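## Task

On one shelf, tucked behind some cartons, sits a small yellow sponge. Move the sponge onto the desk, and make sure each carton ends up resting on a shelf again. The robot must not tip over or be left leaning, or the task fails. Anything that stays in place only because the robot is still holding or touching it does not count.

## Robot and tools

ROBOT. A simulated Hello Robot Stretch 3 with a single arm. It has a two-wheel drive base (0.33 m long, 0.34 m wide) that cannot move sideways, a lift carriage on a vertical mast, and a telescoping arm that sticks out to the robot's right. The gripper sits on a wrist with yaw, pitch and roll. To reach further forward or back you drive the base. In-place turns pivot about the point midway between the drive wheels, 0.05 m behind the front edge. With the arm retracted and the wrist folded, a turn sweeps a 0.28 m radius; an unfolded, level wrist reaches beyond that. Cameras: head_camera and nav_camera on the head (aimed with head_pan_rad and head_tilt_rad), and wrist_camera on the gripper.

FRAMES. Base frame: origin on the floor between the drive wheels, x forward, y left, z up. hand_pose is reported in this frame, at the point where closed fingertips meet. With all wrist joints at zero its x axis is up, y runs along the arm back toward the mast, and z points to the robot's rear. The odometry frame is the base frame as it was at scene start; heading is in radians, positive to the left, from -3.142 to 3.142.

execute_actions takes "actions", a list run in order. Each action may hold "robot" (a command), "steps" (1 to 450 control steps at 30 per second; default 1) and "until" (end the action early once all its conditions hold; only together with steps). An action with only steps just waits. An empty list returns the current state and images. If any action is invalid or out of range, the whole call is rejected and nothing new runs.

A command object may contain:
- "base": exactly one of translate_m (metres, an offset from where the base is when the command starts; forward positive; magnitude at most 1) or rotate_rad (radians, an offset; left/counter-clockwise positive; magnitude at most 3.2).
- "joints": absolute targets by name, each a single number: lift_m 0 to 1.1 (arm height on mast); arm_m 0 to 0.52 (extension); wrist_yaw_rad -1.345 to 4.42 (0 along the arm, positive toward the front, 3.0 folded over the base); wrist_pitch_rad -1.57 to 0.451 (0 level, negative tips fingers down); wrist_roll_rad -2.911 to 2.911 (0 fingers side by side); gripper_m -0.089 to 0.179 (higher is wider; actual fingertip gap is about 0.007 m less when nearly shut and 0.025 m less when fully open, and zero below 0.007); head_pan_rad -3.953 to 1.73 (0 forward, positive left, -1.57 looks along the arm); head_tilt_rad -1.53 to 0.419 (negative looks down). Unnamed joints keep their previous goal.
- "contact_limits": {"arm_m": effort percent 1 to 100}, how hard the arm may push before it halts; lower is gentler, too low stops immediately. Lasts until the next arm_m command.
Base and joint motions in one command start together and keep running across later actions. Instead of one command, "robot" can be a list of up to 8 commands done in sequence, including {"pause_s": s} (up to 15 s). A later command starts only after everything in the previous one ends "done" (or "off_target" for base and gripper). {"stop": true} brakes everything and clears the queue. A new command overrides at once and discards the rest of an older queue.

UNTIL. {"robot": {"status": "ended"}} is true once nothing reads "moving" and no queue is running. Other fields compare with [op, value] (ops =, !=, <, <=, >, >=), e.g. lift_m, lift_m_goal, lift_m_status, x, y, heading, translate_m, base_status, refusals, queue, queue_left. {"any": {"status": "ended"}} fires when any one motion or the queue finishes.

RESULTS. Each result is one instant: base_status with progress (travelled of goal), joint_goals, joint_status, measured_speeds, refusals/queue/queue_left, base_odometry, turned_by_wheels and turned_by_imu, base_tilt (degrees; forward and right positive), motor_effort (percent, positive pushes toward higher values; bracket is the peak since last result), lidar_m (12 distances in metres, sector 1 straight ahead then counter-clockwise, 10 is right, seen 0.17 m above floor), wrist_depth_mm and head_depth_mm (7x7 median depths), plus one image per camera. Status words: moving, done, off_target (stopped short, may still push), contact_stop (arm or lift pushed firmly and went slack), time_out, stopped, not_commanded, torque_fault (a wrist servo switched off for 10 s). Lines starting refused:, dropped: or replaced: explain rejected goals or lost queue items; robot.on_its_own reports goals the robot changed, slack or switched-off joints, efforts outside rest, and a noticeable lean.

GRIPPER. Close to a value under the object's width to grasp; to let go, open at least 0.02 past where the pads first touched. Neither the reading nor "done" proves a grasp; check the images.

SPEED. Full base speed (0.30 m/s, 1.9 rad/s) needs lift_m under 0.30, arm_m under 0.03 and wrist_yaw_rad over 2.54; otherwise 0.10 m/s and 0.63 rad/s.

AVOID. Fold or unfold the wrist only with lift_m 0.32 to 0.95, pitch -0.4 and roll near 0; keep pitch at -0.5 or lower when yaw is below -0.4. Pushing the arm into something solid with the gripper above roughly 0.45 m can tip the robot; never push twice after a contact_stop. Do not drive while the gripper holds or hooks something fixed, and watch for snagging on furniture, especially reversing. If base_tilt shows a lean, back off the last move in small steps, free the gripper, and lower lift_m to about 0.2 if needed. Avoid drops, slams, knocking cartons off, and long hard pushes that overheat wrist servos. Loose objects may occasionally get nudged. Wait until all motion has ended before calling finished_scene with the scene number (1 or 2); it cannot be undone.

zoom_image: camera (head_camera, nav_camera or wrist_camera) and region [x0, y0, x1, y1] in that camera's image pixels, top-left origin, at most 504 by 504; returns a closer look at its latest image.

Each tool is called after "Emit:" as name(argument=value, ...), one argument or row to a line, values as JSON.

## Session

Emit:
execute_actions(
  actions=[],
)

Scene clock: 0.00 s.
robot.base_odometry: x=+0.000 y=+0.000 heading=+0.000 (m, m, rad; robot's odometry frame)
robot.turned_by_wheels: +0.000 (rad since the last result)
robot.turned_by_imu: +0.000 (rad since the last result)
robot.base_tilt: forward=-2.1 right=-0.8 (deg)
robot.lidar_m: 2.09 2.21 2.15 1.75 1.74 1.91 2.06 1.80 2.46 2.05 2.04 2.23
robot.head_depth_mm: 2033 2821 2936 2964 2990 2790 2036 / 2012 2952 3005 3023 3041 3004 2060 / 1811 2802 2857 2882 2899 2866 2057 / 1809 2693 2712 2744 2766 2770 2050 / 1989 2545 2594 2621 2609 2631 2072 / 1996 2446 2478 2501 2468 2484 2073 / 1987 2365 2367 2385 2376 2409 2078
robot.base_status: not_commanded
robot.joint_positions: lift_m=+0.316 arm_m=-0.002 wrist_yaw_rad=+2.861 wrist_pitch_rad=-0.628 wrist_roll_rad=+0.005 gripper_m=+0.037 head_pan_rad=+0.012 head_tilt_rad=+0.007
robot.joint_goals: lift_m=+0.316 arm_m=-0.002 wrist_yaw_rad=+2.861 wrist_pitch_rad=-0.628 wrist_roll_rad=+0.005 gripper_m=+0.037 head_pan_rad=+0.012 head_tilt_rad=+0.007
robot.joint_status: lift_m=not_commanded arm_m=not_commanded wrist_yaw_rad=not_commanded wrist_pitch_rad=not_commanded wrist_roll_rad=not_commanded gripper_m=not_commanded head_pan_rad=not_commanded head_tilt_rad=not_commanded
robot.measured_speeds: translate_m=+0.000 rotate_rad=+0.000 lift_m=+0.000 arm_m=+0.000 wrist_yaw_rad=+0.000 wrist_pitch_rad=+0.000 wrist_roll_rad=+0.000 head_pan_rad=+0.000 head_tilt_rad=+0.000
robot: refusals=0 queue=idle queue_left=0
robot.motor_effort: left_wheel=+0 right_wheel=-1 lift_m=+22 arm_m=+0 wrist_yaw_rad=+0 wrist_pitch_rad=+7 wrist_roll_rad=+1 gripper_m=+1 head_pan_rad=+1 head_tilt_rad=+3 (%)
robot.hand_pose: x=+0.0323 y=+0.0430 z=+0.2850 quat_wxyz=(+0.311, +0.698, +0.122, +0.634) (m; robot's base frame)
robot.wrist_depth_mm: - - - - - - - / - 843 893 891 941 974 - / - 708 730 748 767 771 800 / 570 601 609 615 636 651 668 / 509 - 538 554 556 554 566 / - - - 464 480 486 497 / - - - 416 416 433 445
pictures: head_camera (sideways: a quarter turn clockwise sets it upright), nav_camera (sideways: a quarter turn counterclockwise sets it upright), wrist_camera
Images, in order (width x height): head_camera 896x504, nav_camera 672x504, wrist_camera 644x364.

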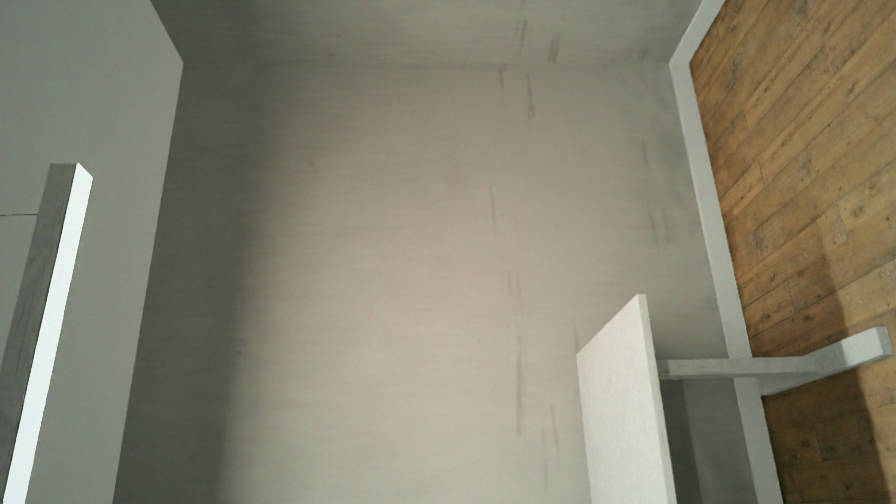

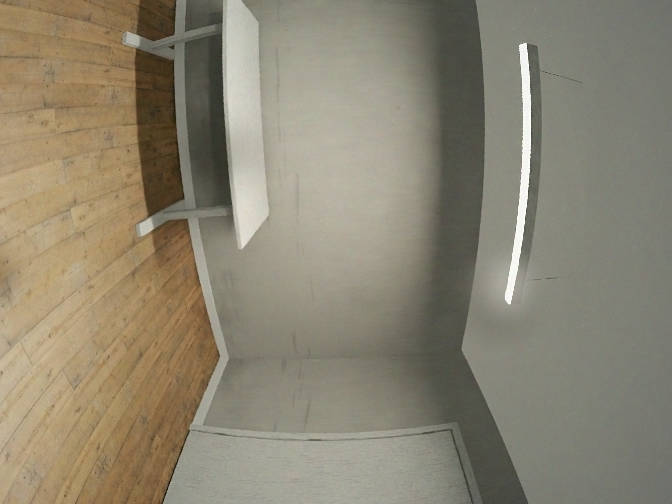

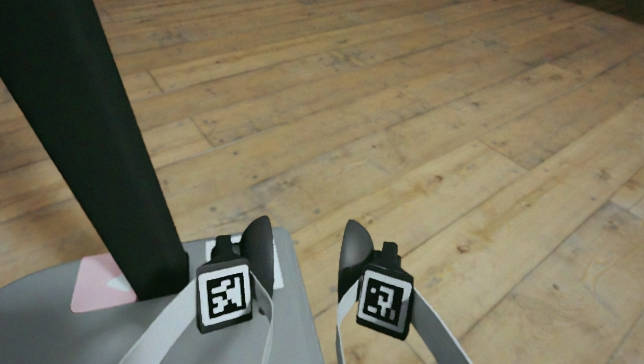

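Emit:
execute_actions(
  actions=[
    {"robot":{"joints":{"head_pan_rad":-2.7,"head_tilt_rad":-0.3}},"steps":150,"until":{"robot":{"status":"ended"}}},
  ],
)

Scene clock: 4.43 s.
robot.base_odometry: x=+0.000 y=+0.000 heading=+0.000 (m, m, rad; robot's odometry frame)
robot.turned_by_wheels: +0.000 (rad since the last result)
robot.turned_by_imu: +0.001 (rad since the last result)
robot.base_tilt: forward=-2.0 right=-0.9 (deg)
robot.lidar_m: 2.09 2.21 2.14 1.75 1.73 1.92 2.06 1.81 2.45 2.05 2.04 2.21
robot.head_depth_mm: 1929 2058 2148 2302 2355 1835 1455 / 1950 2067 1967 2288 2370 1839 1448 / 1918 2051 2190 2316 2257 1834 1450 / 1987 2099 2255 2426 2520 1847 1452 / 1975 2100 2257 2427 2517 1840 1452 / 1993 2132 2256 2468 2540 1850 1449 / 1966 2050 2056 2057 2209 1843 1447
robot.base_status: not_commanded
robot.joint_positions: lift_m=+0.316 arm_m=-0.002 wrist_yaw_rad=+2.861 wrist_pitch_rad=-0.628 wrist_roll_rad=+0.005 gripper_m=+0.037 head_pan_rad=-2.693 head_tilt_rad=-0.296
robot.joint_goals: lift_m=+0.316 arm_m=-0.002 wrist_yaw_rad=+2.861 wrist_pitch_rad=-0.628 wrist_roll_rad=+0.005 gripper_m=+0.037 head_pan_rad=-2.700 head_tilt_rad=-0.300
robot.joint_status: lift_m=not_commanded arm_m=not_commanded wrist_yaw_rad=not_commanded wrist_pitch_rad=not_commanded wrist_roll_rad=not_commanded gripper_m=not_commanded head_pan_rad=done head_tilt_rad=done
robot.measured_speeds: translate_m=+0.000 rotate_rad=+0.000 lift_m=+0.000 arm_m=+0.000 wrist_yaw_rad=+0.000 wrist_pitch_rad=+0.000 wrist_roll_rad=+0.000 head_pan_rad=+0.000 head_tilt_rad=+0.000
robot: refusals=0 queue=done queue_left=0
robot.motor_effort: left_wheel=+0(0) right_wheel=+0(1) lift_m=+22(22) arm_m=+0(0) wrist_yaw_rad=+1(0) wrist_pitch_rad=+7(7) wrist_roll_rad=+1(1) gripper_m=+0(1) head_pan_rad=-4(42) head_tilt_rad=-2(20) (%)
robot.hand_pose: x=+0.0323 y=+0.0430 z=+0.2850 quat_wxyz=(+0.311, +0.698, +0.122, +0.634) (m; robot's base frame)
robot.wrist_depth_mm: - - - - - - - / - 867 873 898 952 992 - / - 695 716 736 760 776 804 / 581 600 609 621 628 655 665 / 504 - 546 543 550 555 570 / - - - 470 481 484 498 / - - - 419 416 430 442
pictures: head_camera (sideways: a quarter turn clockwise sets it upright), nav_camera (sideways: a quarter turn counterclockwise sets it upright), wrist_camera
camera_calibration (this result's frames):
head_camera: T_world_to_cam=[[0.299462, 0.120403, -0.946481, 1.25413], [0.392457, -0.919742, 0.00717025, -0.00976107], [-0.869655, -0.3736, -0.322681, 0.38761], [0, 0, 0, 1]] pos_world=[-0.0346473, -0.0151674, 1.31216]
nav_camera: T_world_to_cam=[[-0.301965, -0.109561, 0.947002, -1.19053], [-0.396966, 0.917606, -0.0204183, 0.0829491], [-0.866738, -0.382093, -0.320577, 0.380387], [0, 0, 0, 1]] pos_world=[0.00312573, -0.0612066, 1.25107]
wrist_camera: T_world_to_cam=[[0.959008, -0.277429, 0.0577567, -0.0430791], [-0.152316, -0.676519, -0.720501, 0.274521], [0.238962, 0.68217, -0.691044, 0.32365], [0, 0, 0, 1]] pos_world=[0.00578731, -0.0470169, 0.423937]
Images, in order (width x height): head_camera 896x504, nav_camera 672x504, wrist_camera 644x364.

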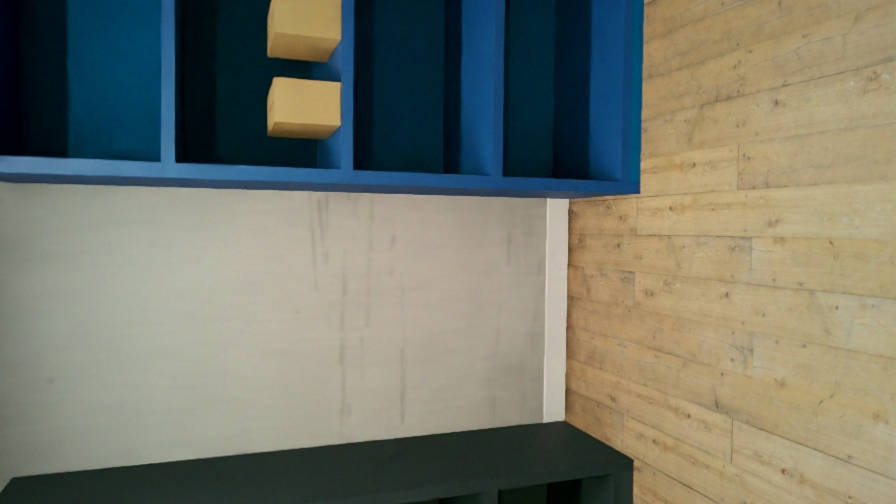

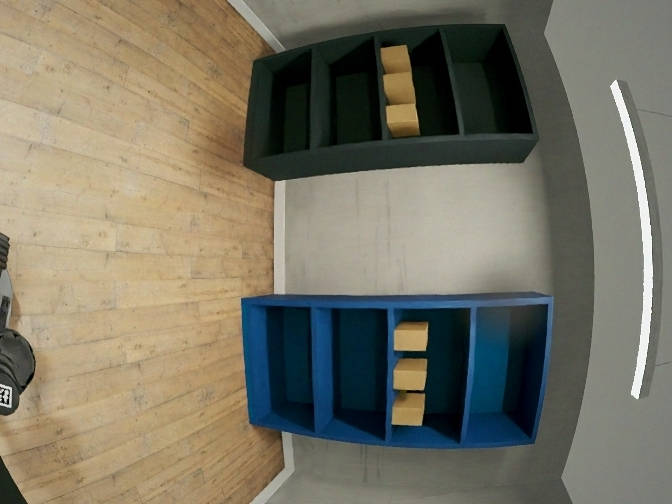

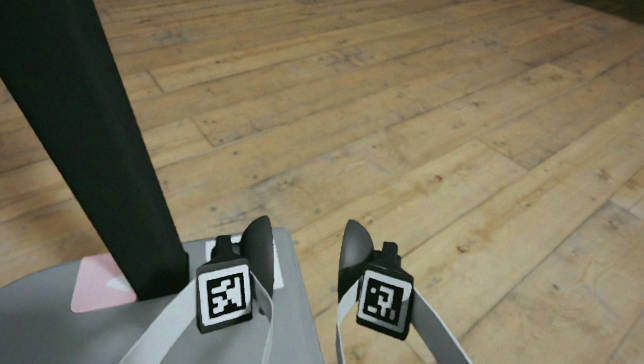

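Emit:
execute_actions(
  actions=[
    {"robot":[{"base":{"rotate_rad":-2.76},"joints":{"lift_m":0.28,"wrist_pitch_rad":-0.4,"wrist_yaw_rad":3.0,"head_pan_rad":-1.57}},{"base":{"translate_m":1.0}},{"base":{"translate_m":0.2}},{"base":{"rotate_rad":1.57}},{"base":{"translate_m":-0.65}},{"joints":{"lift_m":0.9}},{"joints":{"wrist_yaw_rad":0,"gripper_m":0.179}},{"joints":{"lift_m":1.1,"wrist_pitch_rad":0}}],"steps":450,"until":{"robot":{"status":"ended"}}},
    {"steps":450,"until":{"robot":{"status":"ended"}}},
  ],
)

Scene clock: 38.83 s.
robot.base_odometry: x=-1.355 y=+0.156 heading=-1.190 (m, m, rad; robot's odometry frame)
robot.turned_by_wheels: -1.190 (rad since the last result)
robot.turned_by_imu: -1.183 (rad since the last result)
robot.base_tilt: forward=-2.2 right=-0.8 (deg)
robot.lidar_m: 2.39 2.79 3.44 3.29 1.54 1.13 1.10 1.14 0.69 1.04 0.76 1.52
robot.head_depth_mm: 521 934 - - - - 817 / 522 940 - - - - - / 522 934 - - - - - / 520 928 - - - - 829 / 521 925 960 588 628 1085 855 / 519 923 972 594 628 1086 855 / 516 918 968 760 672 1085 855
robot.base_status: done (translate_m -0.6500 of -0.6500)
robot.joint_positions: lift_m=+1.100 arm_m=-0.002 wrist_yaw_rad=+0.003 wrist_pitch_rad=-0.021 wrist_roll_rad=+0.005 gripper_m=+0.179 head_pan_rad=-1.577 head_tilt_rad=-0.297
robot.joint_goals: lift_m=+1.100 arm_m=-0.002 wrist_yaw_rad=+0.000 wrist_pitch_rad=+0.000 wrist_roll_rad=+0.005 gripper_m=+0.179 head_pan_rad=-1.570 head_tilt_rad=-0.300
robot.joint_status: lift_m=done arm_m=not_commanded wrist_yaw_rad=done wrist_pitch_rad=done wrist_roll_rad=not_commanded gripper_m=done head_pan_rad=done head_tilt_rad=done
robot.measured_speeds: translate_m=+0.000 rotate_rad=+0.000 lift_m=+0.000 arm_m=+0.000 wrist_yaw_rad=+0.000 wrist_pitch_rad=+0.000 wrist_roll_rad=+0.000 head_pan_rad=+0.000 head_tilt_rad=+0.000
robot: refusals=0 queue=done queue_left=0
robot.motor_effort: left_wheel=-2(13) right_wheel=+1(9) lift_m=+25(25) arm_m=-1(0) wrist_yaw_rad=-2(4) wrist_pitch_rad=+13(13) wrist_roll_rad=+1(1) gripper_m=+0(84) head_pan_rad=+3(43) head_tilt_rad=-2(2) (%)
robot.hand_pose: x=-0.0207 y=-0.3983 z=+1.2091 quat_wxyz=(+0.706, +0.009, -0.708, -0.007) (m; robot's base frame)
robot.wrist_depth_mm: 576 568 542 506 493 466 413 / 649 780 782 772 793 650 429 / 649 802 794 793 795 634 426 / 578 603 816 818 805 631 421 / 367 520 370 829 404 422 415 / - 529 382 593 383 380 397 / 388 453 388 450 393 390 374
pictures: head_camera (sideways: a quarter turn clockwise sets it upright), nav_camera (sideways: a quarter turn counterclockwise sets it upright), wrist_camera
camera_calibration (this result's frames):
head_camera: T_world_to_cam=[[0.0233548, 0.3225, -0.946281, 1.25556], [0.998654, -0.0513642, 0.00714208, -0.0134222], [-0.0463016, -0.945175, -0.323266, 0.38335], [0, 0, 0, 1]] pos_world=[0.00183053, -0.0432749, 1.31213]
nav_camera: T_world_to_cam=[[-0.0341946, -0.319988, 0.946804, -1.1919], [-0.998715, 0.046384, -0.0203932, 0.0865871], [-0.037391, -0.946286, -0.321163, 0.376091], [0, 0, 0, 1]] pos_world=[0.0597816, -0.0295219, 1.25105]
wrist_camera: T_world_to_cam=[[-0.99843, 0.030414, 0.0470319, -0.0730191], [-0.0416793, 0.157485, -0.986641, 1.28997], [-0.0374145, -0.987053, -0.15597, -0.0415679], [0, 0, 0, 1]] pos_world=[-0.0206948, -0.241959, 1.26969]
Images, in order (width x height): head_camera 896x504, nav_camera 672x504, wrist_camera 644x364.

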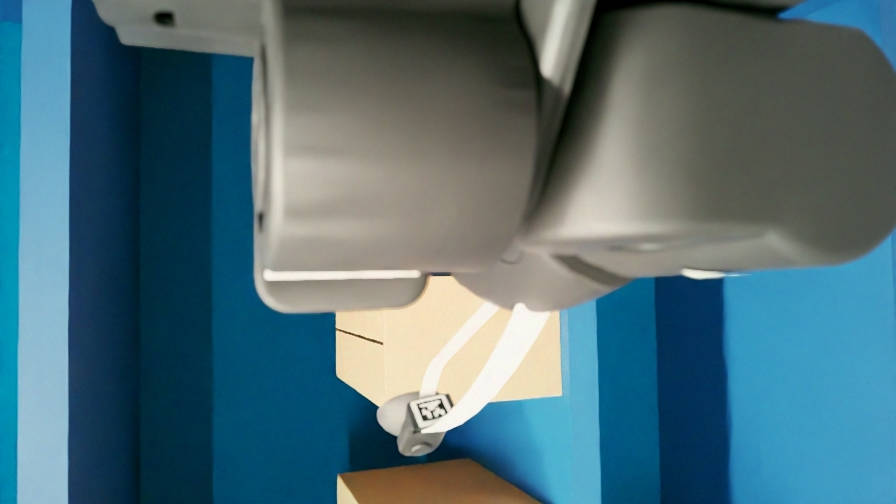

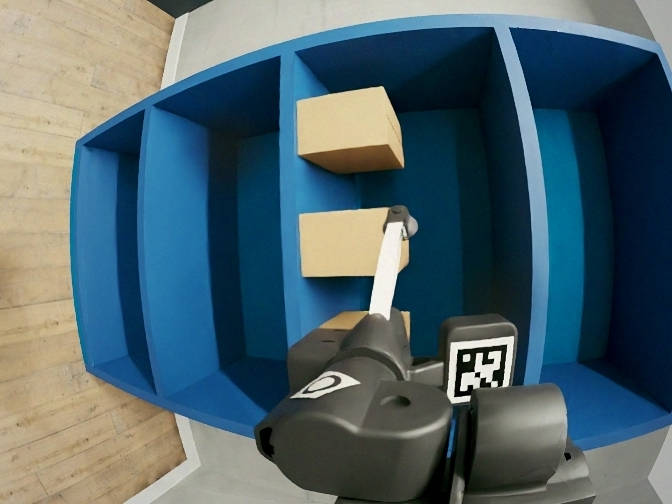

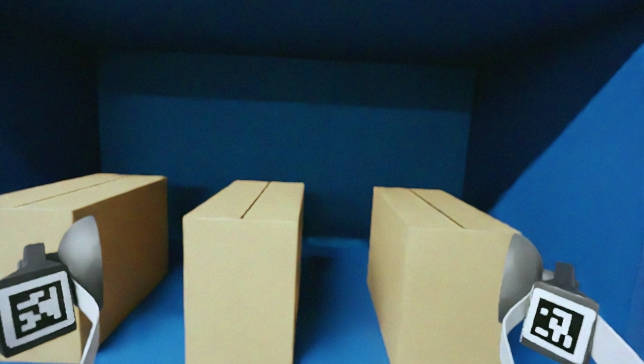

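Emit:
execute_actions(
  actions=[
    {"robot":[{"base":{"translate_m":-0.04},"joints":{"gripper_m":0.0}},{"joints":{"arm_m":0.42}},{"joints":{"wrist_pitch_rad":-0.3}}],"steps":450,"until":{"robot":{"status":"ended"}}},
  ],
)

Scene clock: 48.83 s.
robot.base_odometry: x=-1.370 y=+0.194 heading=-1.190 (m, m, rad; robot's odometry frame)
robot.turned_by_wheels: +0.000 (rad since the last result)
robot.turned_by_imu: +0.002 (rad since the last result)
robot.base_tilt: forward=-2.1 right=-0.8 (deg)
robot.lidar_m: 2.41 2.83 3.85 3.74 1.49 1.09 1.06 1.10 0.67 1.04 0.79 1.52
robot.head_depth_mm: 523 820 835 791 711 853 810 / 522 922 985 599 634 1045 853 / 523 924 724 603 634 1082 854 / 521 923 - 940 671 1085 853 / 522 925 968 603 629 1086 856 / 520 923 959 586 623 1083 855 / 518 917 979 822 673 1086 852
robot.base_status: done (translate_m -0.0400 of -0.0400)
robot.joint_positions: lift_m=+1.100 arm_m=+0.420 wrist_yaw_rad=+0.001 wrist_pitch_rad=-0.315 wrist_roll_rad=+0.005 gripper_m=+0.000 head_pan_rad=-1.577 head_tilt_rad=-0.297
robot.joint_goals: lift_m=+1.100 arm_m=+0.420 wrist_yaw_rad=+0.000 wrist_pitch_rad=-0.300 wrist_roll_rad=+0.005 gripper_m=+0.000 head_pan_rad=-1.570 head_tilt_rad=-0.300
robot.joint_status: lift_m=done arm_m=done wrist_yaw_rad=done wrist_pitch_rad=done wrist_roll_rad=not_commanded gripper_m=done head_pan_rad=done head_tilt_rad=done
robot.measured_speeds: translate_m=+0.000 rotate_rad=+0.000 lift_m=+0.000 arm_m=+0.000 wrist_yaw_rad=+0.000 wrist_pitch_rad=+0.000 wrist_roll_rad=+0.000 head_pan_rad=+0.000 head_tilt_rad=+0.000
robot: refusals=0 queue=done queue_left=0
robot.motor_effort: left_wheel=-2(8) right_wheel=+2(2) lift_m=+25(25) arm_m=+4(2) wrist_yaw_rad=-1(2) wrist_pitch_rad=+9(12) wrist_roll_rad=+1(1) gripper_m=-3(85) head_pan_rad=+3(3) head_tilt_rad=-1(1) (%)
robot.hand_pose: x=-0.0212 y=-0.8007 z=+1.1362 quat_wxyz=(+0.697, +0.111, -0.700, -0.111) (m; robot's base frame)
robot.wrist_depth_mm: 337 336 336 334 333 334 334 / 358 359 357 356 355 353 347 / 374 377 382 383 377 381 368 / 140 143 406 408 401 164 172 / 109 119 401 426 366 130 127 / 89 112 185 - 197 115 101 / - 113 280 288 190 114 85
pictures: head_camera (sideways: a quarter turn clockwise sets it upright), nav_camera (sideways: a quarter turn counterclockwise sets it upright), wrist_camera
camera_calibration (this result's frames):
head_camera: T_world_to_cam=[[0.0233548, 0.322501, -0.946281, 1.25556], [0.998654, -0.0513641, 0.00714207, -0.0134222], [-0.0463015, -0.945175, -0.323266, 0.38335], [0, 0, 0, 1]] pos_world=[0.00183054, -0.0432749, 1.31213]
nav_camera: T_world_to_cam=[[-0.0341946, -0.319988, 0.946804, -1.1919], [-0.998716, 0.0463839, -0.0203932, 0.0865871], [-0.0373909, -0.946285, -0.321163, 0.376091], [0, 0, 0, 1]] pos_world=[0.0597816, -0.0295219, 1.25105]
wrist_camera: T_world_to_cam=[[-0.998354, 0.0172504, 0.0546957, -0.0771092], [-0.0416799, 0.436865, -0.898561, 1.40503], [-0.0393951, -0.899362, -0.435427, -0.0624153], [0, 0, 0, 1]] pos_world=[-0.0208794, -0.668614, 1.23955]
Images, in order (width x height): head_camera 896x504, nav_camera 672x504, wrist_camera 644x364.

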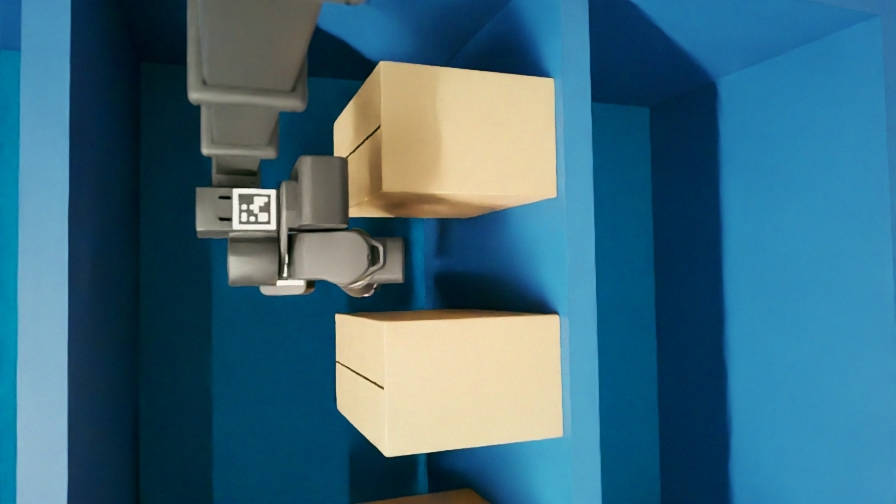

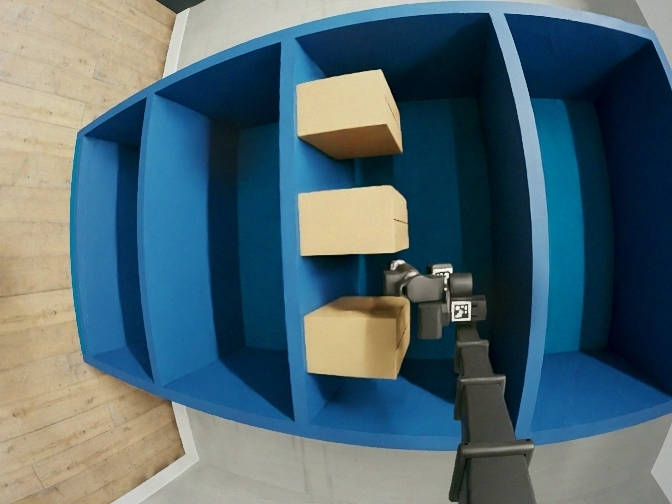

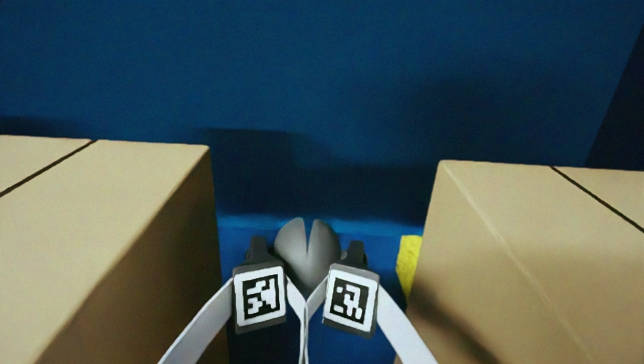

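Emit:
execute_actions(
  actions=[
    {"robot":[{"joints":{"wrist_pitch_rad":0.02}},{"joints":{"arm_m":0.05}},{"base":{"translate_m":-0.115},"joints":{"gripper_m":0.179,"lift_m":0.97,"head_tilt_rad":-0.7}},{"joints":{"arm_m":0.17}}],"steps":450,"until":{"robot":{"status":"ended"}}},
  ],
)

Scene clock: 61.47 s.
robot.base_odometry: x=-1.413 y=+0.300 heading=-1.190 (m, m, rad; robot's odometry frame)
robot.turned_by_wheels: +0.000 (rad since the last result)
robot.turned_by_imu: +0.003 (rad since the last result)
robot.base_tilt: forward=-2.1 right=-0.9 (deg)
robot.lidar_m: 2.52 2.95 3.50 3.51 1.32 0.98 0.94 0.98 0.62 0.82 0.90 0.87
robot.head_depth_mm: 519 533 - 1454 1586 1345 1163 / 734 743 - 827 1019 1345 1163 / 832 911 - 1064 1006 1257 1163 / 534 524 - 1066 977 1282 1160 / 823 684 1165 1128 977 1272 1154 / 849 798 650 1130 974 1262 1157 / 581 565 611 1124 972 1258 1154
robot.base_status: done (translate_m -0.1150 of -0.1150)
robot.joint_positions: lift_m=+0.970 arm_m=+0.170 wrist_yaw_rad=+0.001 wrist_pitch_rad=-0.001 wrist_roll_rad=+0.005 gripper_m=+0.179 head_pan_rad=-1.577 head_tilt_rad=-0.691
robot.joint_goals: lift_m=+0.970 arm_m=+0.170 wrist_yaw_rad=+0.000 wrist_pitch_rad=+0.020 wrist_roll_rad=+0.005 gripper_m=+0.179 head_pan_rad=-1.570 head_tilt_rad=-0.700
robot.joint_status: lift_m=done arm_m=done wrist_yaw_rad=done wrist_pitch_rad=done wrist_roll_rad=not_commanded gripper_m=done head_pan_rad=done head_tilt_rad=done
robot.measured_speeds: translate_m=+0.000 rotate_rad=+0.000 lift_m=+0.000 arm_m=+0.000 wrist_yaw_rad=+0.000 wrist_pitch_rad=+0.000 wrist_roll_rad=+0.000 head_pan_rad=+0.000 head_tilt_rad=+0.000
robot: refusals=0 queue=done queue_left=0
robot.motor_effort: left_wheel=-3(7) right_wheel=+1(2) lift_m=+19(25) arm_m=+5(5) wrist_yaw_rad=-1(1) wrist_pitch_rad=+13(14) wrist_roll_rad=+1(1) gripper_m=+1(83) head_pan_rad=+3(2) head_tilt_rad=-3(28) (%)
robot.hand_pose: x=-0.0211 y=-0.5708 z=+1.0845 quat_wxyz=(+0.706, +0.001, -0.708, +0.000) (m; robot's base frame)
robot.wrist_depth_mm: 595 589 597 601 596 360 234 / 595 610 594 175 555 351 234 / 229 333 178 178 178 347 232 / 233 337 183 182 182 343 229 / 228 345 186 185 186 353 228 / - 317 190 189 190 361 213 / 232 247 195 194 195 270 204
pictures: head_camera (sideways: a quarter turn clockwise sets it upright), nav_camera (sideways: a quarter turn counterclockwise sets it upright), wrist_camera
camera_calibration (this result's frames):
head_camera: T_world_to_cam=[[0.025338, 0.661326, -0.74967, 0.99914], [0.998659, -0.0506082, -0.0108908, 0.0100536], [-0.0451419, -0.748389, -0.661722, 0.823719], [0, 0, 0, 1]] pos_world=[0.00182784, -0.0437867, 1.29421]
nav_camera: T_world_to_cam=[[-0.0361801, -0.659203, 0.751094, -0.936659], [-0.998688, 0.0511019, -0.00325671, 0.064271], [-0.0362355, -0.750227, -0.660187, 0.817201], [0, 0, 0, 1]] pos_world=[0.05991, -0.00764667, 1.24323]
wrist_camera: T_world_to_cam=[[-0.998379, 0.0330017, 0.046364, -0.0601363], [-0.0413936, 0.137989, -0.989568, 1.18621], [-0.0390552, -0.989884, -0.1364, -0.254093], [0, 0, 0, 1]] pos_world=[-0.020861, -0.413223, 1.14197]
Images, in order (width x height): head_camera 896x504, nav_camera 672x504, wrist_camera 644x364.

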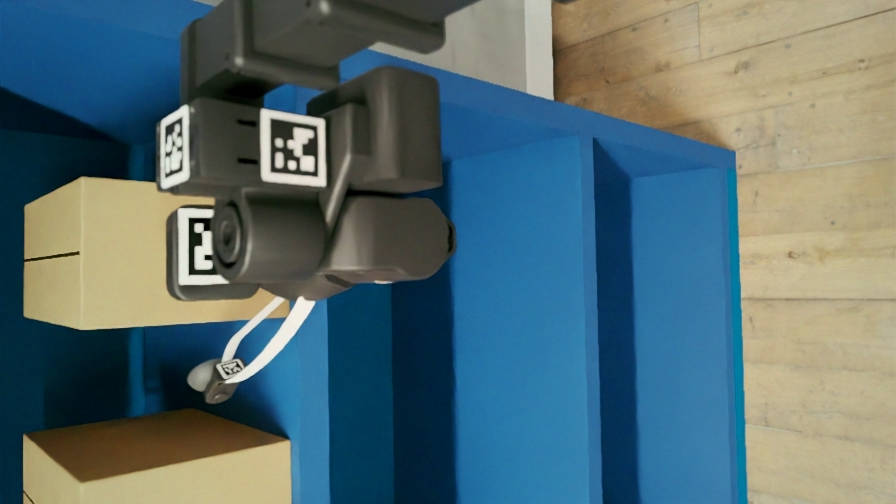

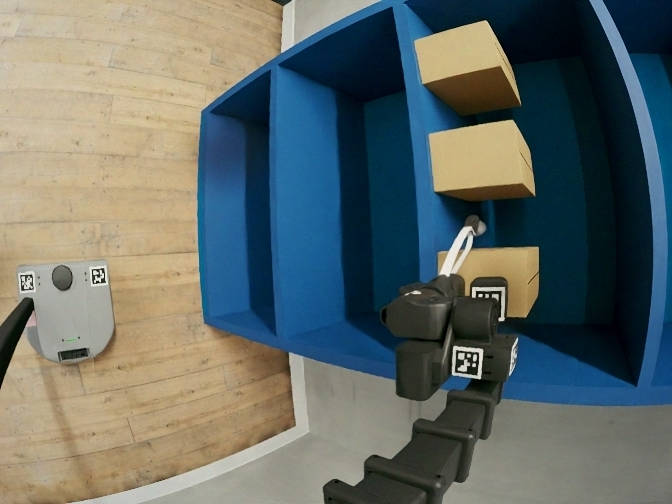

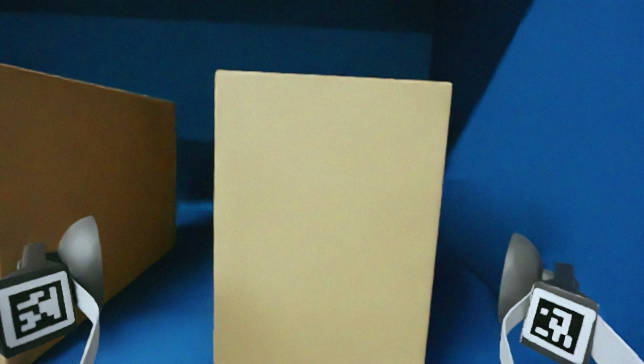

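Emit:
execute_actions(
  actions=[
    {"robot":[{"base":{"translate_m":-0.01}},{"joints":{"arm_m":0.27}},{"joints":{"gripper_m":0.06}},{"joints":{"lift_m":1.0}},{"joints":{"arm_m":0.0}}],"steps":450,"until":{"robot":{"status":"ended"}}},
  ],
)

Scene clock: 73.27 s.
robot.base_odometry: x=-1.417 y=+0.310 heading=-1.190 (m, m, rad; robot's odometry frame)
robot.turned_by_wheels: +0.000 (rad since the last result)
robot.turned_by_imu: +0.002 (rad since the last result)
robot.base_tilt: forward=-2.1 right=-0.8 (deg)
robot.lidar_m: 2.53 2.97 3.87 3.29 1.30 0.97 0.94 0.98 0.62 0.78 0.91 0.88
robot.head_depth_mm: 495 553 - - - - 1141 / 697 656 723 - - - 1159 / 830 326 - - - - 1158 / 452 323 - - - 1265 1158 / 450 321 367 1065 975 1274 1157 / 864 753 1160 1129 973 1260 1158 / 617 564 611 1128 971 1253 1152
robot.base_status: done (translate_m -0.0100 of -0.0100)
robot.joint_positions: lift_m=+1.000 arm_m=+0.000 wrist_yaw_rad=+0.001 wrist_pitch_rad=-0.012 wrist_roll_rad=+0.005 gripper_m=+0.081 head_pan_rad=-1.577 head_tilt_rad=-0.691
robot.joint_goals: lift_m=+1.000 arm_m=+0.000 wrist_yaw_rad=+0.000 wrist_pitch_rad=+0.020 wrist_roll_rad=+0.005 gripper_m=+0.080 head_pan_rad=-1.570 head_tilt_rad=-0.700
robot.joint_status: lift_m=done arm_m=done wrist_yaw_rad=done wrist_pitch_rad=done wrist_roll_rad=not_commanded gripper_m=done head_pan_rad=done head_tilt_rad=done
robot.measured_speeds: translate_m=+0.000 rotate_rad=+0.000 lift_m=+0.000 arm_m=+0.000 wrist_yaw_rad=+0.000 wrist_pitch_rad=+0.000 wrist_roll_rad=+0.000 head_pan_rad=+0.000 head_tilt_rad=+0.000
robot: refusals=0 queue=done queue_left=0
robot.on_its_own: gripper_m is held at +0.080, not at your +0.060, by its stall guard, which is still easing
robot.motor_effort: left_wheel=-2(8) right_wheel=+1(4) lift_m=+25(25) arm_m=-4(5) wrist_yaw_rad=+0(1) wrist_pitch_rad=+19(19) wrist_roll_rad=+1(1) gripper_m=-23(100) head_pan_rad=+3(3) head_tilt_rad=-4(4) (%)
robot.hand_pose: x=-0.0213 y=-0.4013 z=+1.1114 quat_wxyz=(+0.706, +0.005, -0.708, -0.004) (m; robot's base frame)
robot.wrist_depth_mm: 757 755 761 760 668 334 792 / 776 765 117 118 118 328 787 / 348 119 119 119 120 334 818 / 350 352 120 122 122 341 842 / 364 122 122 123 124 349 858 / 368 123 124 125 126 887 880 / 881 609 126 127 128 371 916
pictures: head_camera (sideways: a quarter turn clockwise sets it upright), nav_camera (sideways: a quarter turn counterclockwise sets it upright), wrist_camera
camera_calibration (this result's frames):
head_camera: T_world_to_cam=[[0.025338, 0.661368, -0.749633, 0.999092], [0.998659, -0.0506073, -0.0108933, 0.0100569], [-0.0451414, -0.748352, -0.661764, 0.823774], [0, 0, 0, 1]] pos_world=[0.00182785, -0.0437862, 1.29421]
nav_camera: T_world_to_cam=[[-0.0361801, -0.659245, 0.751057, -0.936611], [-0.998688, 0.0511017, -0.00325417, 0.0642677], [-0.036235, -0.75019, -0.660229, 0.817255], [0, 0, 0, 1]] pos_world=[0.05991, -0.00764336, 1.24323]
wrist_camera: T_world_to_cam=[[-0.998364, 0.0329618, 0.0467179, -0.0675012], [-0.0413396, 0.148319, -0.988075, 1.19201], [-0.0394979, -0.98839, -0.146714, -0.0706676], [0, 0, 0, 1]] pos_world=[-0.0209048, -0.24442, 1.17058]
Images, in order (width x height): head_camera 896x504, nav_camera 672x504, wrist_camera 644x364.

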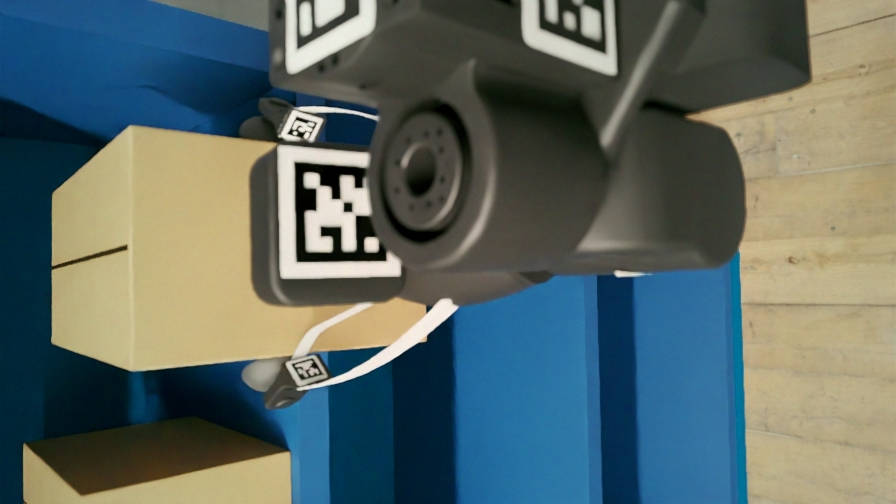

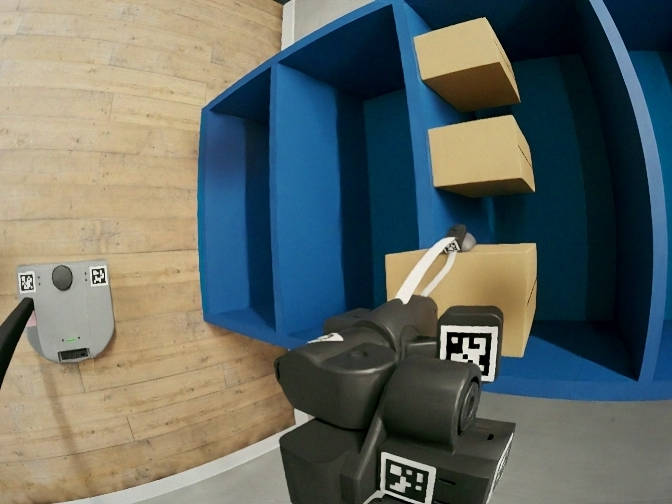

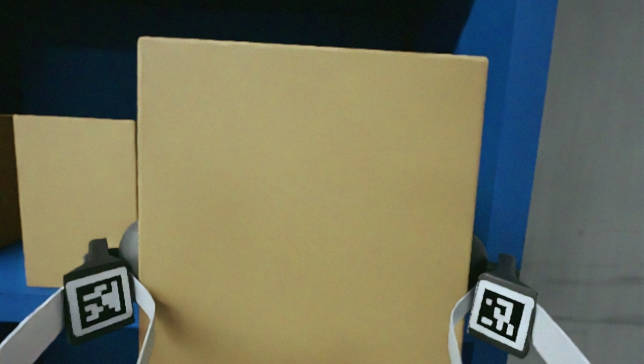

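Emit:
execute_actions(
  actions=[
    {"robot":[{"joints":{"wrist_yaw_rad":0.6}},{"joints":{"lift_m":0.62}},{"joints":{"wrist_yaw_rad":0}},{"joints":{"arm_m":0.27}},{"joints":{"lift_m":0.55}}],"steps":450,"until":{"robot":{"status":"ended"}}},
  ],
)

Scene clock: 88.70 s.
robot.base_odometry: x=-1.417 y=+0.310 heading=-1.190 (m, m, rad; robot's odometry frame)
robot.turned_by_wheels: +0.000 (rad since the last result)
robot.turned_by_imu: +0.003 (rad since the last result)
robot.base_tilt: forward=-2.1 right=-0.8 (deg)
robot.lidar_m: 2.53 2.96 3.87 3.27 1.31 0.96 0.93 0.98 0.62 0.78 0.91 0.88
robot.head_depth_mm: 495 554 1133 1414 1592 1342 1164 / 697 704 657 798 1475 1347 1188 / 874 806 655 1096 979 1261 1159 / 871 802 652 855 - 1258 1160 / 868 799 649 1047 963 1280 1154 / 864 755 648 1126 971 1258 1156 / 616 564 611 1127 972 1253 1156
robot.base_status: done (translate_m -0.0100 of -0.0100)
robot.joint_positions: lift_m=+0.550 arm_m=+0.270 wrist_yaw_rad=+0.002 wrist_pitch_rad=-0.012 wrist_roll_rad=+0.005 gripper_m=+0.095 head_pan_rad=-1.577 head_tilt_rad=-0.691
robot.joint_goals: lift_m=+0.550 arm_m=+0.270 wrist_yaw_rad=+0.000 wrist_pitch_rad=+0.020 wrist_roll_rad=+0.005 gripper_m=+0.095 head_pan_rad=-1.570 head_tilt_rad=-0.700
robot.joint_status: lift_m=done arm_m=done wrist_yaw_rad=done wrist_pitch_rad=done wrist_roll_rad=not_commanded gripper_m=done head_pan_rad=done head_tilt_rad=done
robot.measured_speeds: translate_m=+0.000 rotate_rad=+0.000 lift_m=+0.000 arm_m=+0.000 wrist_yaw_rad=+0.000 wrist_pitch_rad=+0.000 wrist_roll_rad=+0.000 head_pan_rad=+0.000 head_tilt_rad=+0.000
robot: refusals=0 queue=done queue_left=0
robot.on_its_own: gripper_m is held at +0.095, not at your +0.060, by its stall guard, which is not easing now
robot.motor_effort: left_wheel=-2(2) right_wheel=+2(1) lift_m=+19(26) arm_m=+4(7) wrist_yaw_rad=-1(4) wrist_pitch_rad=+19(19) wrist_roll_rad=+1(1) gripper_m=-19(26) head_pan_rad=+3(3) head_tilt_rad=-4(3) (%)
robot.hand_pose: x=-0.0210 y=-0.6705 z=+0.6616 quat_wxyz=(+0.706, +0.005, -0.708, -0.004) (m; robot's base frame)
robot.wrist_depth_mm: 490 493 495 497 490 342 223 / 504 503 117 118 119 295 221 / 525 513 119 120 121 292 221 / 526 526 120 121 123 306 219 / 538 122 122 124 124 302 217 / 406 123 124 125 126 264 215 / 281 273 126 127 128 298 205
pictures: head_camera (sideways: a quarter turn clockwise sets it upright), nav_camera (sideways: a quarter turn counterclockwise sets it upright), wrist_camera
camera_calibration (this result's frames):
head_camera: T_world_to_cam=[[0.025338, 0.661375, -0.749627, 0.999084], [0.998659, -0.0506072, -0.0108937, 0.0100574], [-0.0451414, -0.748346, -0.661771, 0.823783], [0, 0, 0, 1]] pos_world=[0.00182786, -0.0437862, 1.29421]
nav_camera: T_world_to_cam=[[-0.0361801, -0.659252, 0.751051, -0.936603], [-0.998688, 0.0511018, -0.00325376, 0.0642672], [-0.036235, -0.750184, -0.660236, 0.817264], [0, 0, 0, 1]] pos_world=[0.05991, -0.00764283, 1.24323]
wrist_camera: T_world_to_cam=[[-0.998393, 0.0320344, 0.0467367, -0.03802], [-0.0414744, 0.148833, -0.987992, 0.787775], [-0.0386057, -0.988343, -0.147265, -0.402244], [0, 0, 0, 1]] pos_world=[-0.0208153, -0.513584, 0.720856]
Images, in order (width x height): head_camera 896x504, nav_camera 672x504, wrist_camera 644x364.

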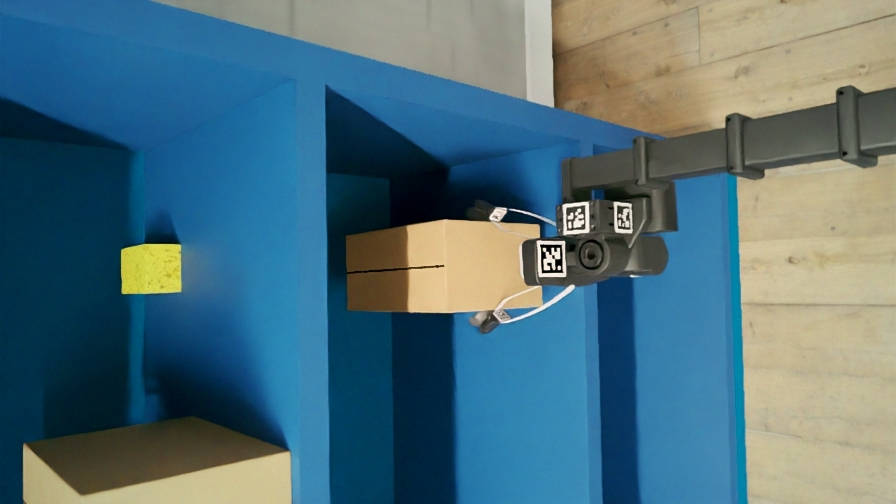

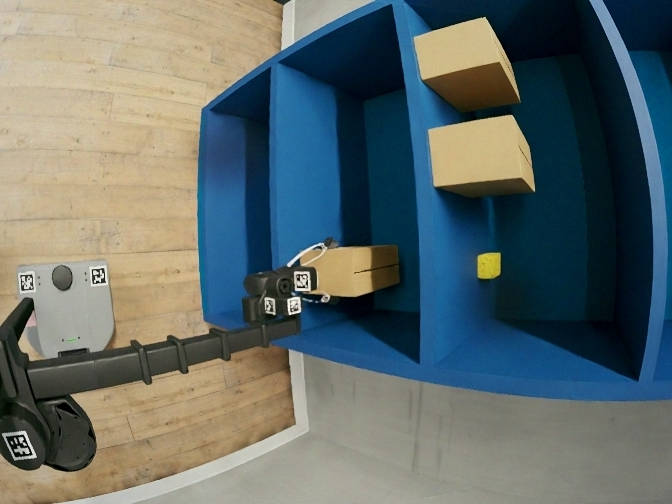

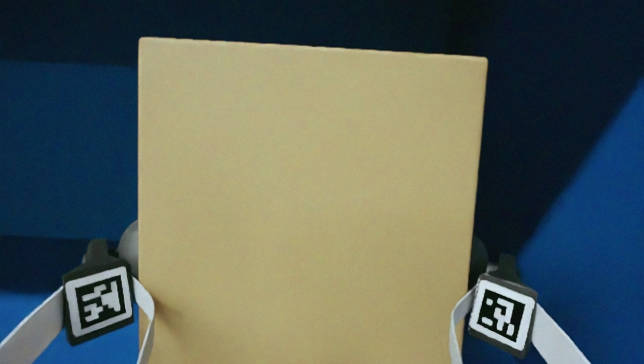

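Emit:
execute_actions(
  actions=[
    {"robot":[{"joints":{"lift_m":0.528}},{"joints":{"gripper_m":0.179}},{"joints":{"arm_m":0.0}},{"base":{"rotate_rad":-0.4},"joints":{"lift_m":0.93,"gripper_m":0.14}},{"base":{"translate_m":0.18}},{"base":{"rotate_rad":0.4}},{"base":{"translate_m":-0.166}},{"joints":{"arm_m":0.36}}],"steps":450,"until":{"robot":{"status":"ended"}}},
    {"steps":450,"until":{"robot":{"status":"ended"}}},
  ],
)

Scene clock: 113.40 s.
robot.base_odometry: x=-1.482 y=+0.284 heading=-1.190 (m, m, rad; robot's odometry frame)
robot.turned_by_wheels: +0.000 (rad since the last result)
robot.turned_by_imu: +0.005 (rad since the last result)
robot.base_tilt: forward=-2.1 right=-0.9 (deg)
robot.lidar_m: 2.52 2.96 3.56 3.35 1.31 0.97 0.94 0.97 0.55 0.78 0.91 0.83
robot.head_depth_mm: 494 501 - - 1533 1346 1161 / 700 656 600 735 857 1314 1161 / 811 - 573 1100 925 1211 1159 / 807 - 564 860 869 1264 1156 / 805 796 594 1062 901 1258 1155 / 802 796 593 1124 922 1255 1154 / 620 558 552 1125 920 1253 1153
robot.base_status: done (translate_m -0.1660 of -0.1660)
robot.joint_positions: lift_m=+0.930 arm_m=+0.360 wrist_yaw_rad=+0.001 wrist_pitch_rad=-0.001 wrist_roll_rad=+0.005 gripper_m=+0.140 head_pan_rad=-1.577 head_tilt_rad=-0.691
robot.joint_goals: lift_m=+0.930 arm_m=+0.360 wrist_yaw_rad=+0.000 wrist_pitch_rad=+0.020 wrist_roll_rad=+0.005 gripper_m=+0.140 head_pan_rad=-1.570 head_tilt_rad=-0.700
robot.joint_status: lift_m=done arm_m=done wrist_yaw_rad=done wrist_pitch_rad=done wrist_roll_rad=not_commanded gripper_m=done head_pan_rad=done head_tilt_rad=done
robot.measured_speeds: translate_m=+0.000 rotate_rad=+0.000 lift_m=+0.000 arm_m=+0.000 wrist_yaw_rad=+0.000 wrist_pitch_rad=+0.000 wrist_roll_rad=+0.000 head_pan_rad=+0.000 head_tilt_rad=+0.000
robot: refusals=0 queue=done queue_left=0
robot.motor_effort: left_wheel=-2(8) right_wheel=+2(5) lift_m=+25(25) arm_m=+4(4) wrist_yaw_rad=-1(1) wrist_pitch_rad=+12(20) wrist_roll_rad=+1(1) gripper_m=+0(84) head_pan_rad=+2(3) head_tilt_rad=-3(4) (%)
robot.hand_pose: x=-0.0211 y=-0.7608 z=+1.0442 quat_wxyz=(+0.706, +0.001, -0.708, +0.000) (m; robot's base frame)
robot.wrist_depth_mm: 341 342 345 345 344 336 228 / 348 351 351 349 351 342 224 / 353 353 358 363 358 333 224 / 361 360 361 367 369 332 221 / 347 369 366 229 371 304 219 / 245 242 244 222 261 265 216 / 168 176 185 189 194 179 196
pictures: head_camera (sideways: a quarter turn clockwise sets it upright), nav_camera (sideways: a quarter turn counterclockwise sets it upright), wrist_camera
camera_calibration (this result's frames):
head_camera: T_world_to_cam=[[0.0253386, 0.66145, -0.749561, 0.998998], [0.998659, -0.0506063, -0.0108982, 0.0100633], [-0.0451411, -0.74828, -0.661846, 0.82388], [0, 0, 0, 1]] pos_world=[0.00182785, -0.0437854, 1.2942]
nav_camera: T_world_to_cam=[[-0.0361807, -0.659327, 0.750985, -0.936517], [-0.998688, 0.0511023, -0.00324923, 0.0642613], [-0.0362348, -0.750118, -0.660311, 0.817362], [0, 0, 0, 1]] pos_world=[0.0599101, -0.00763698, 1.24323]
wrist_camera: T_world_to_cam=[[-0.998385, 0.0328373, 0.0463548, -0.0520696], [-0.0414177, 0.137714, -0.989606, 1.17242], [-0.0388797, -0.989927, -0.136132, -0.447973], [0, 0, 0, 1]] pos_world=[-0.0208435, -0.603211, 1.10167]
Images, in order (width x height): head_camera 896x504, nav_camera 672x504, wrist_camera 644x364.

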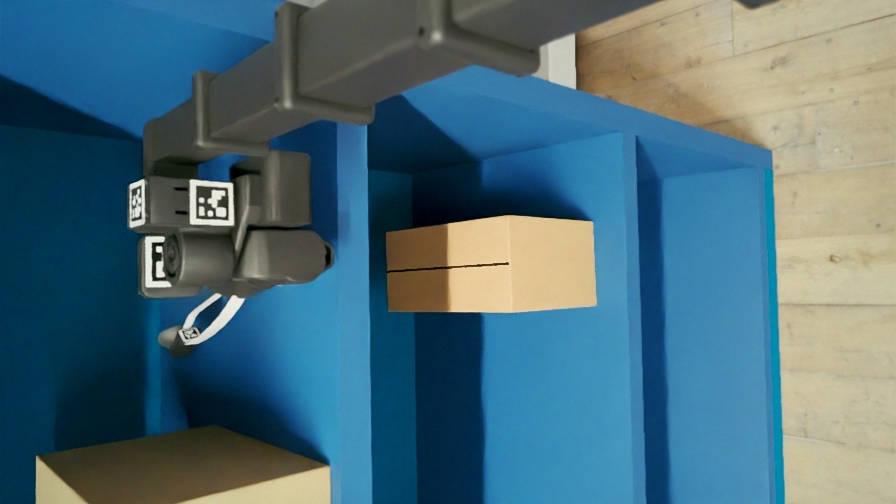

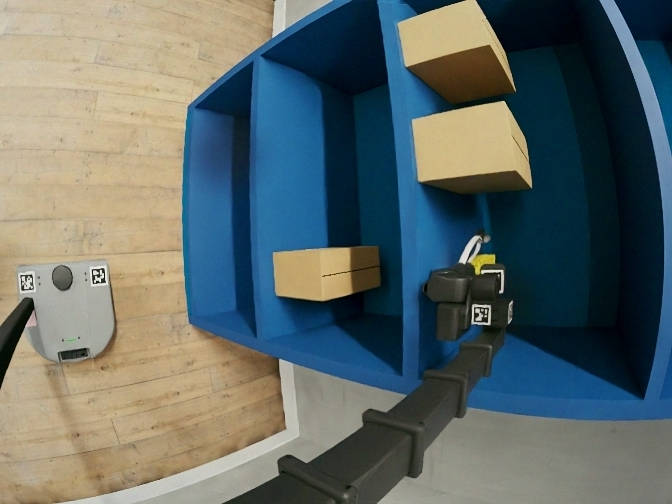

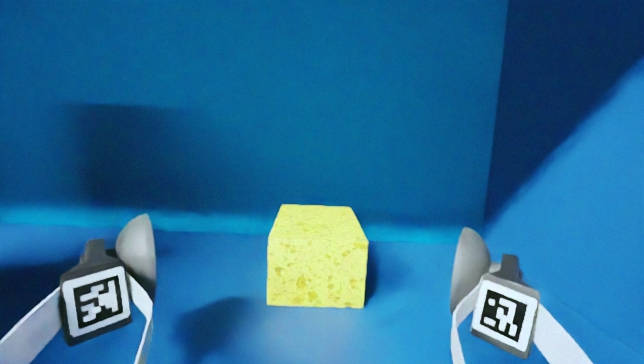

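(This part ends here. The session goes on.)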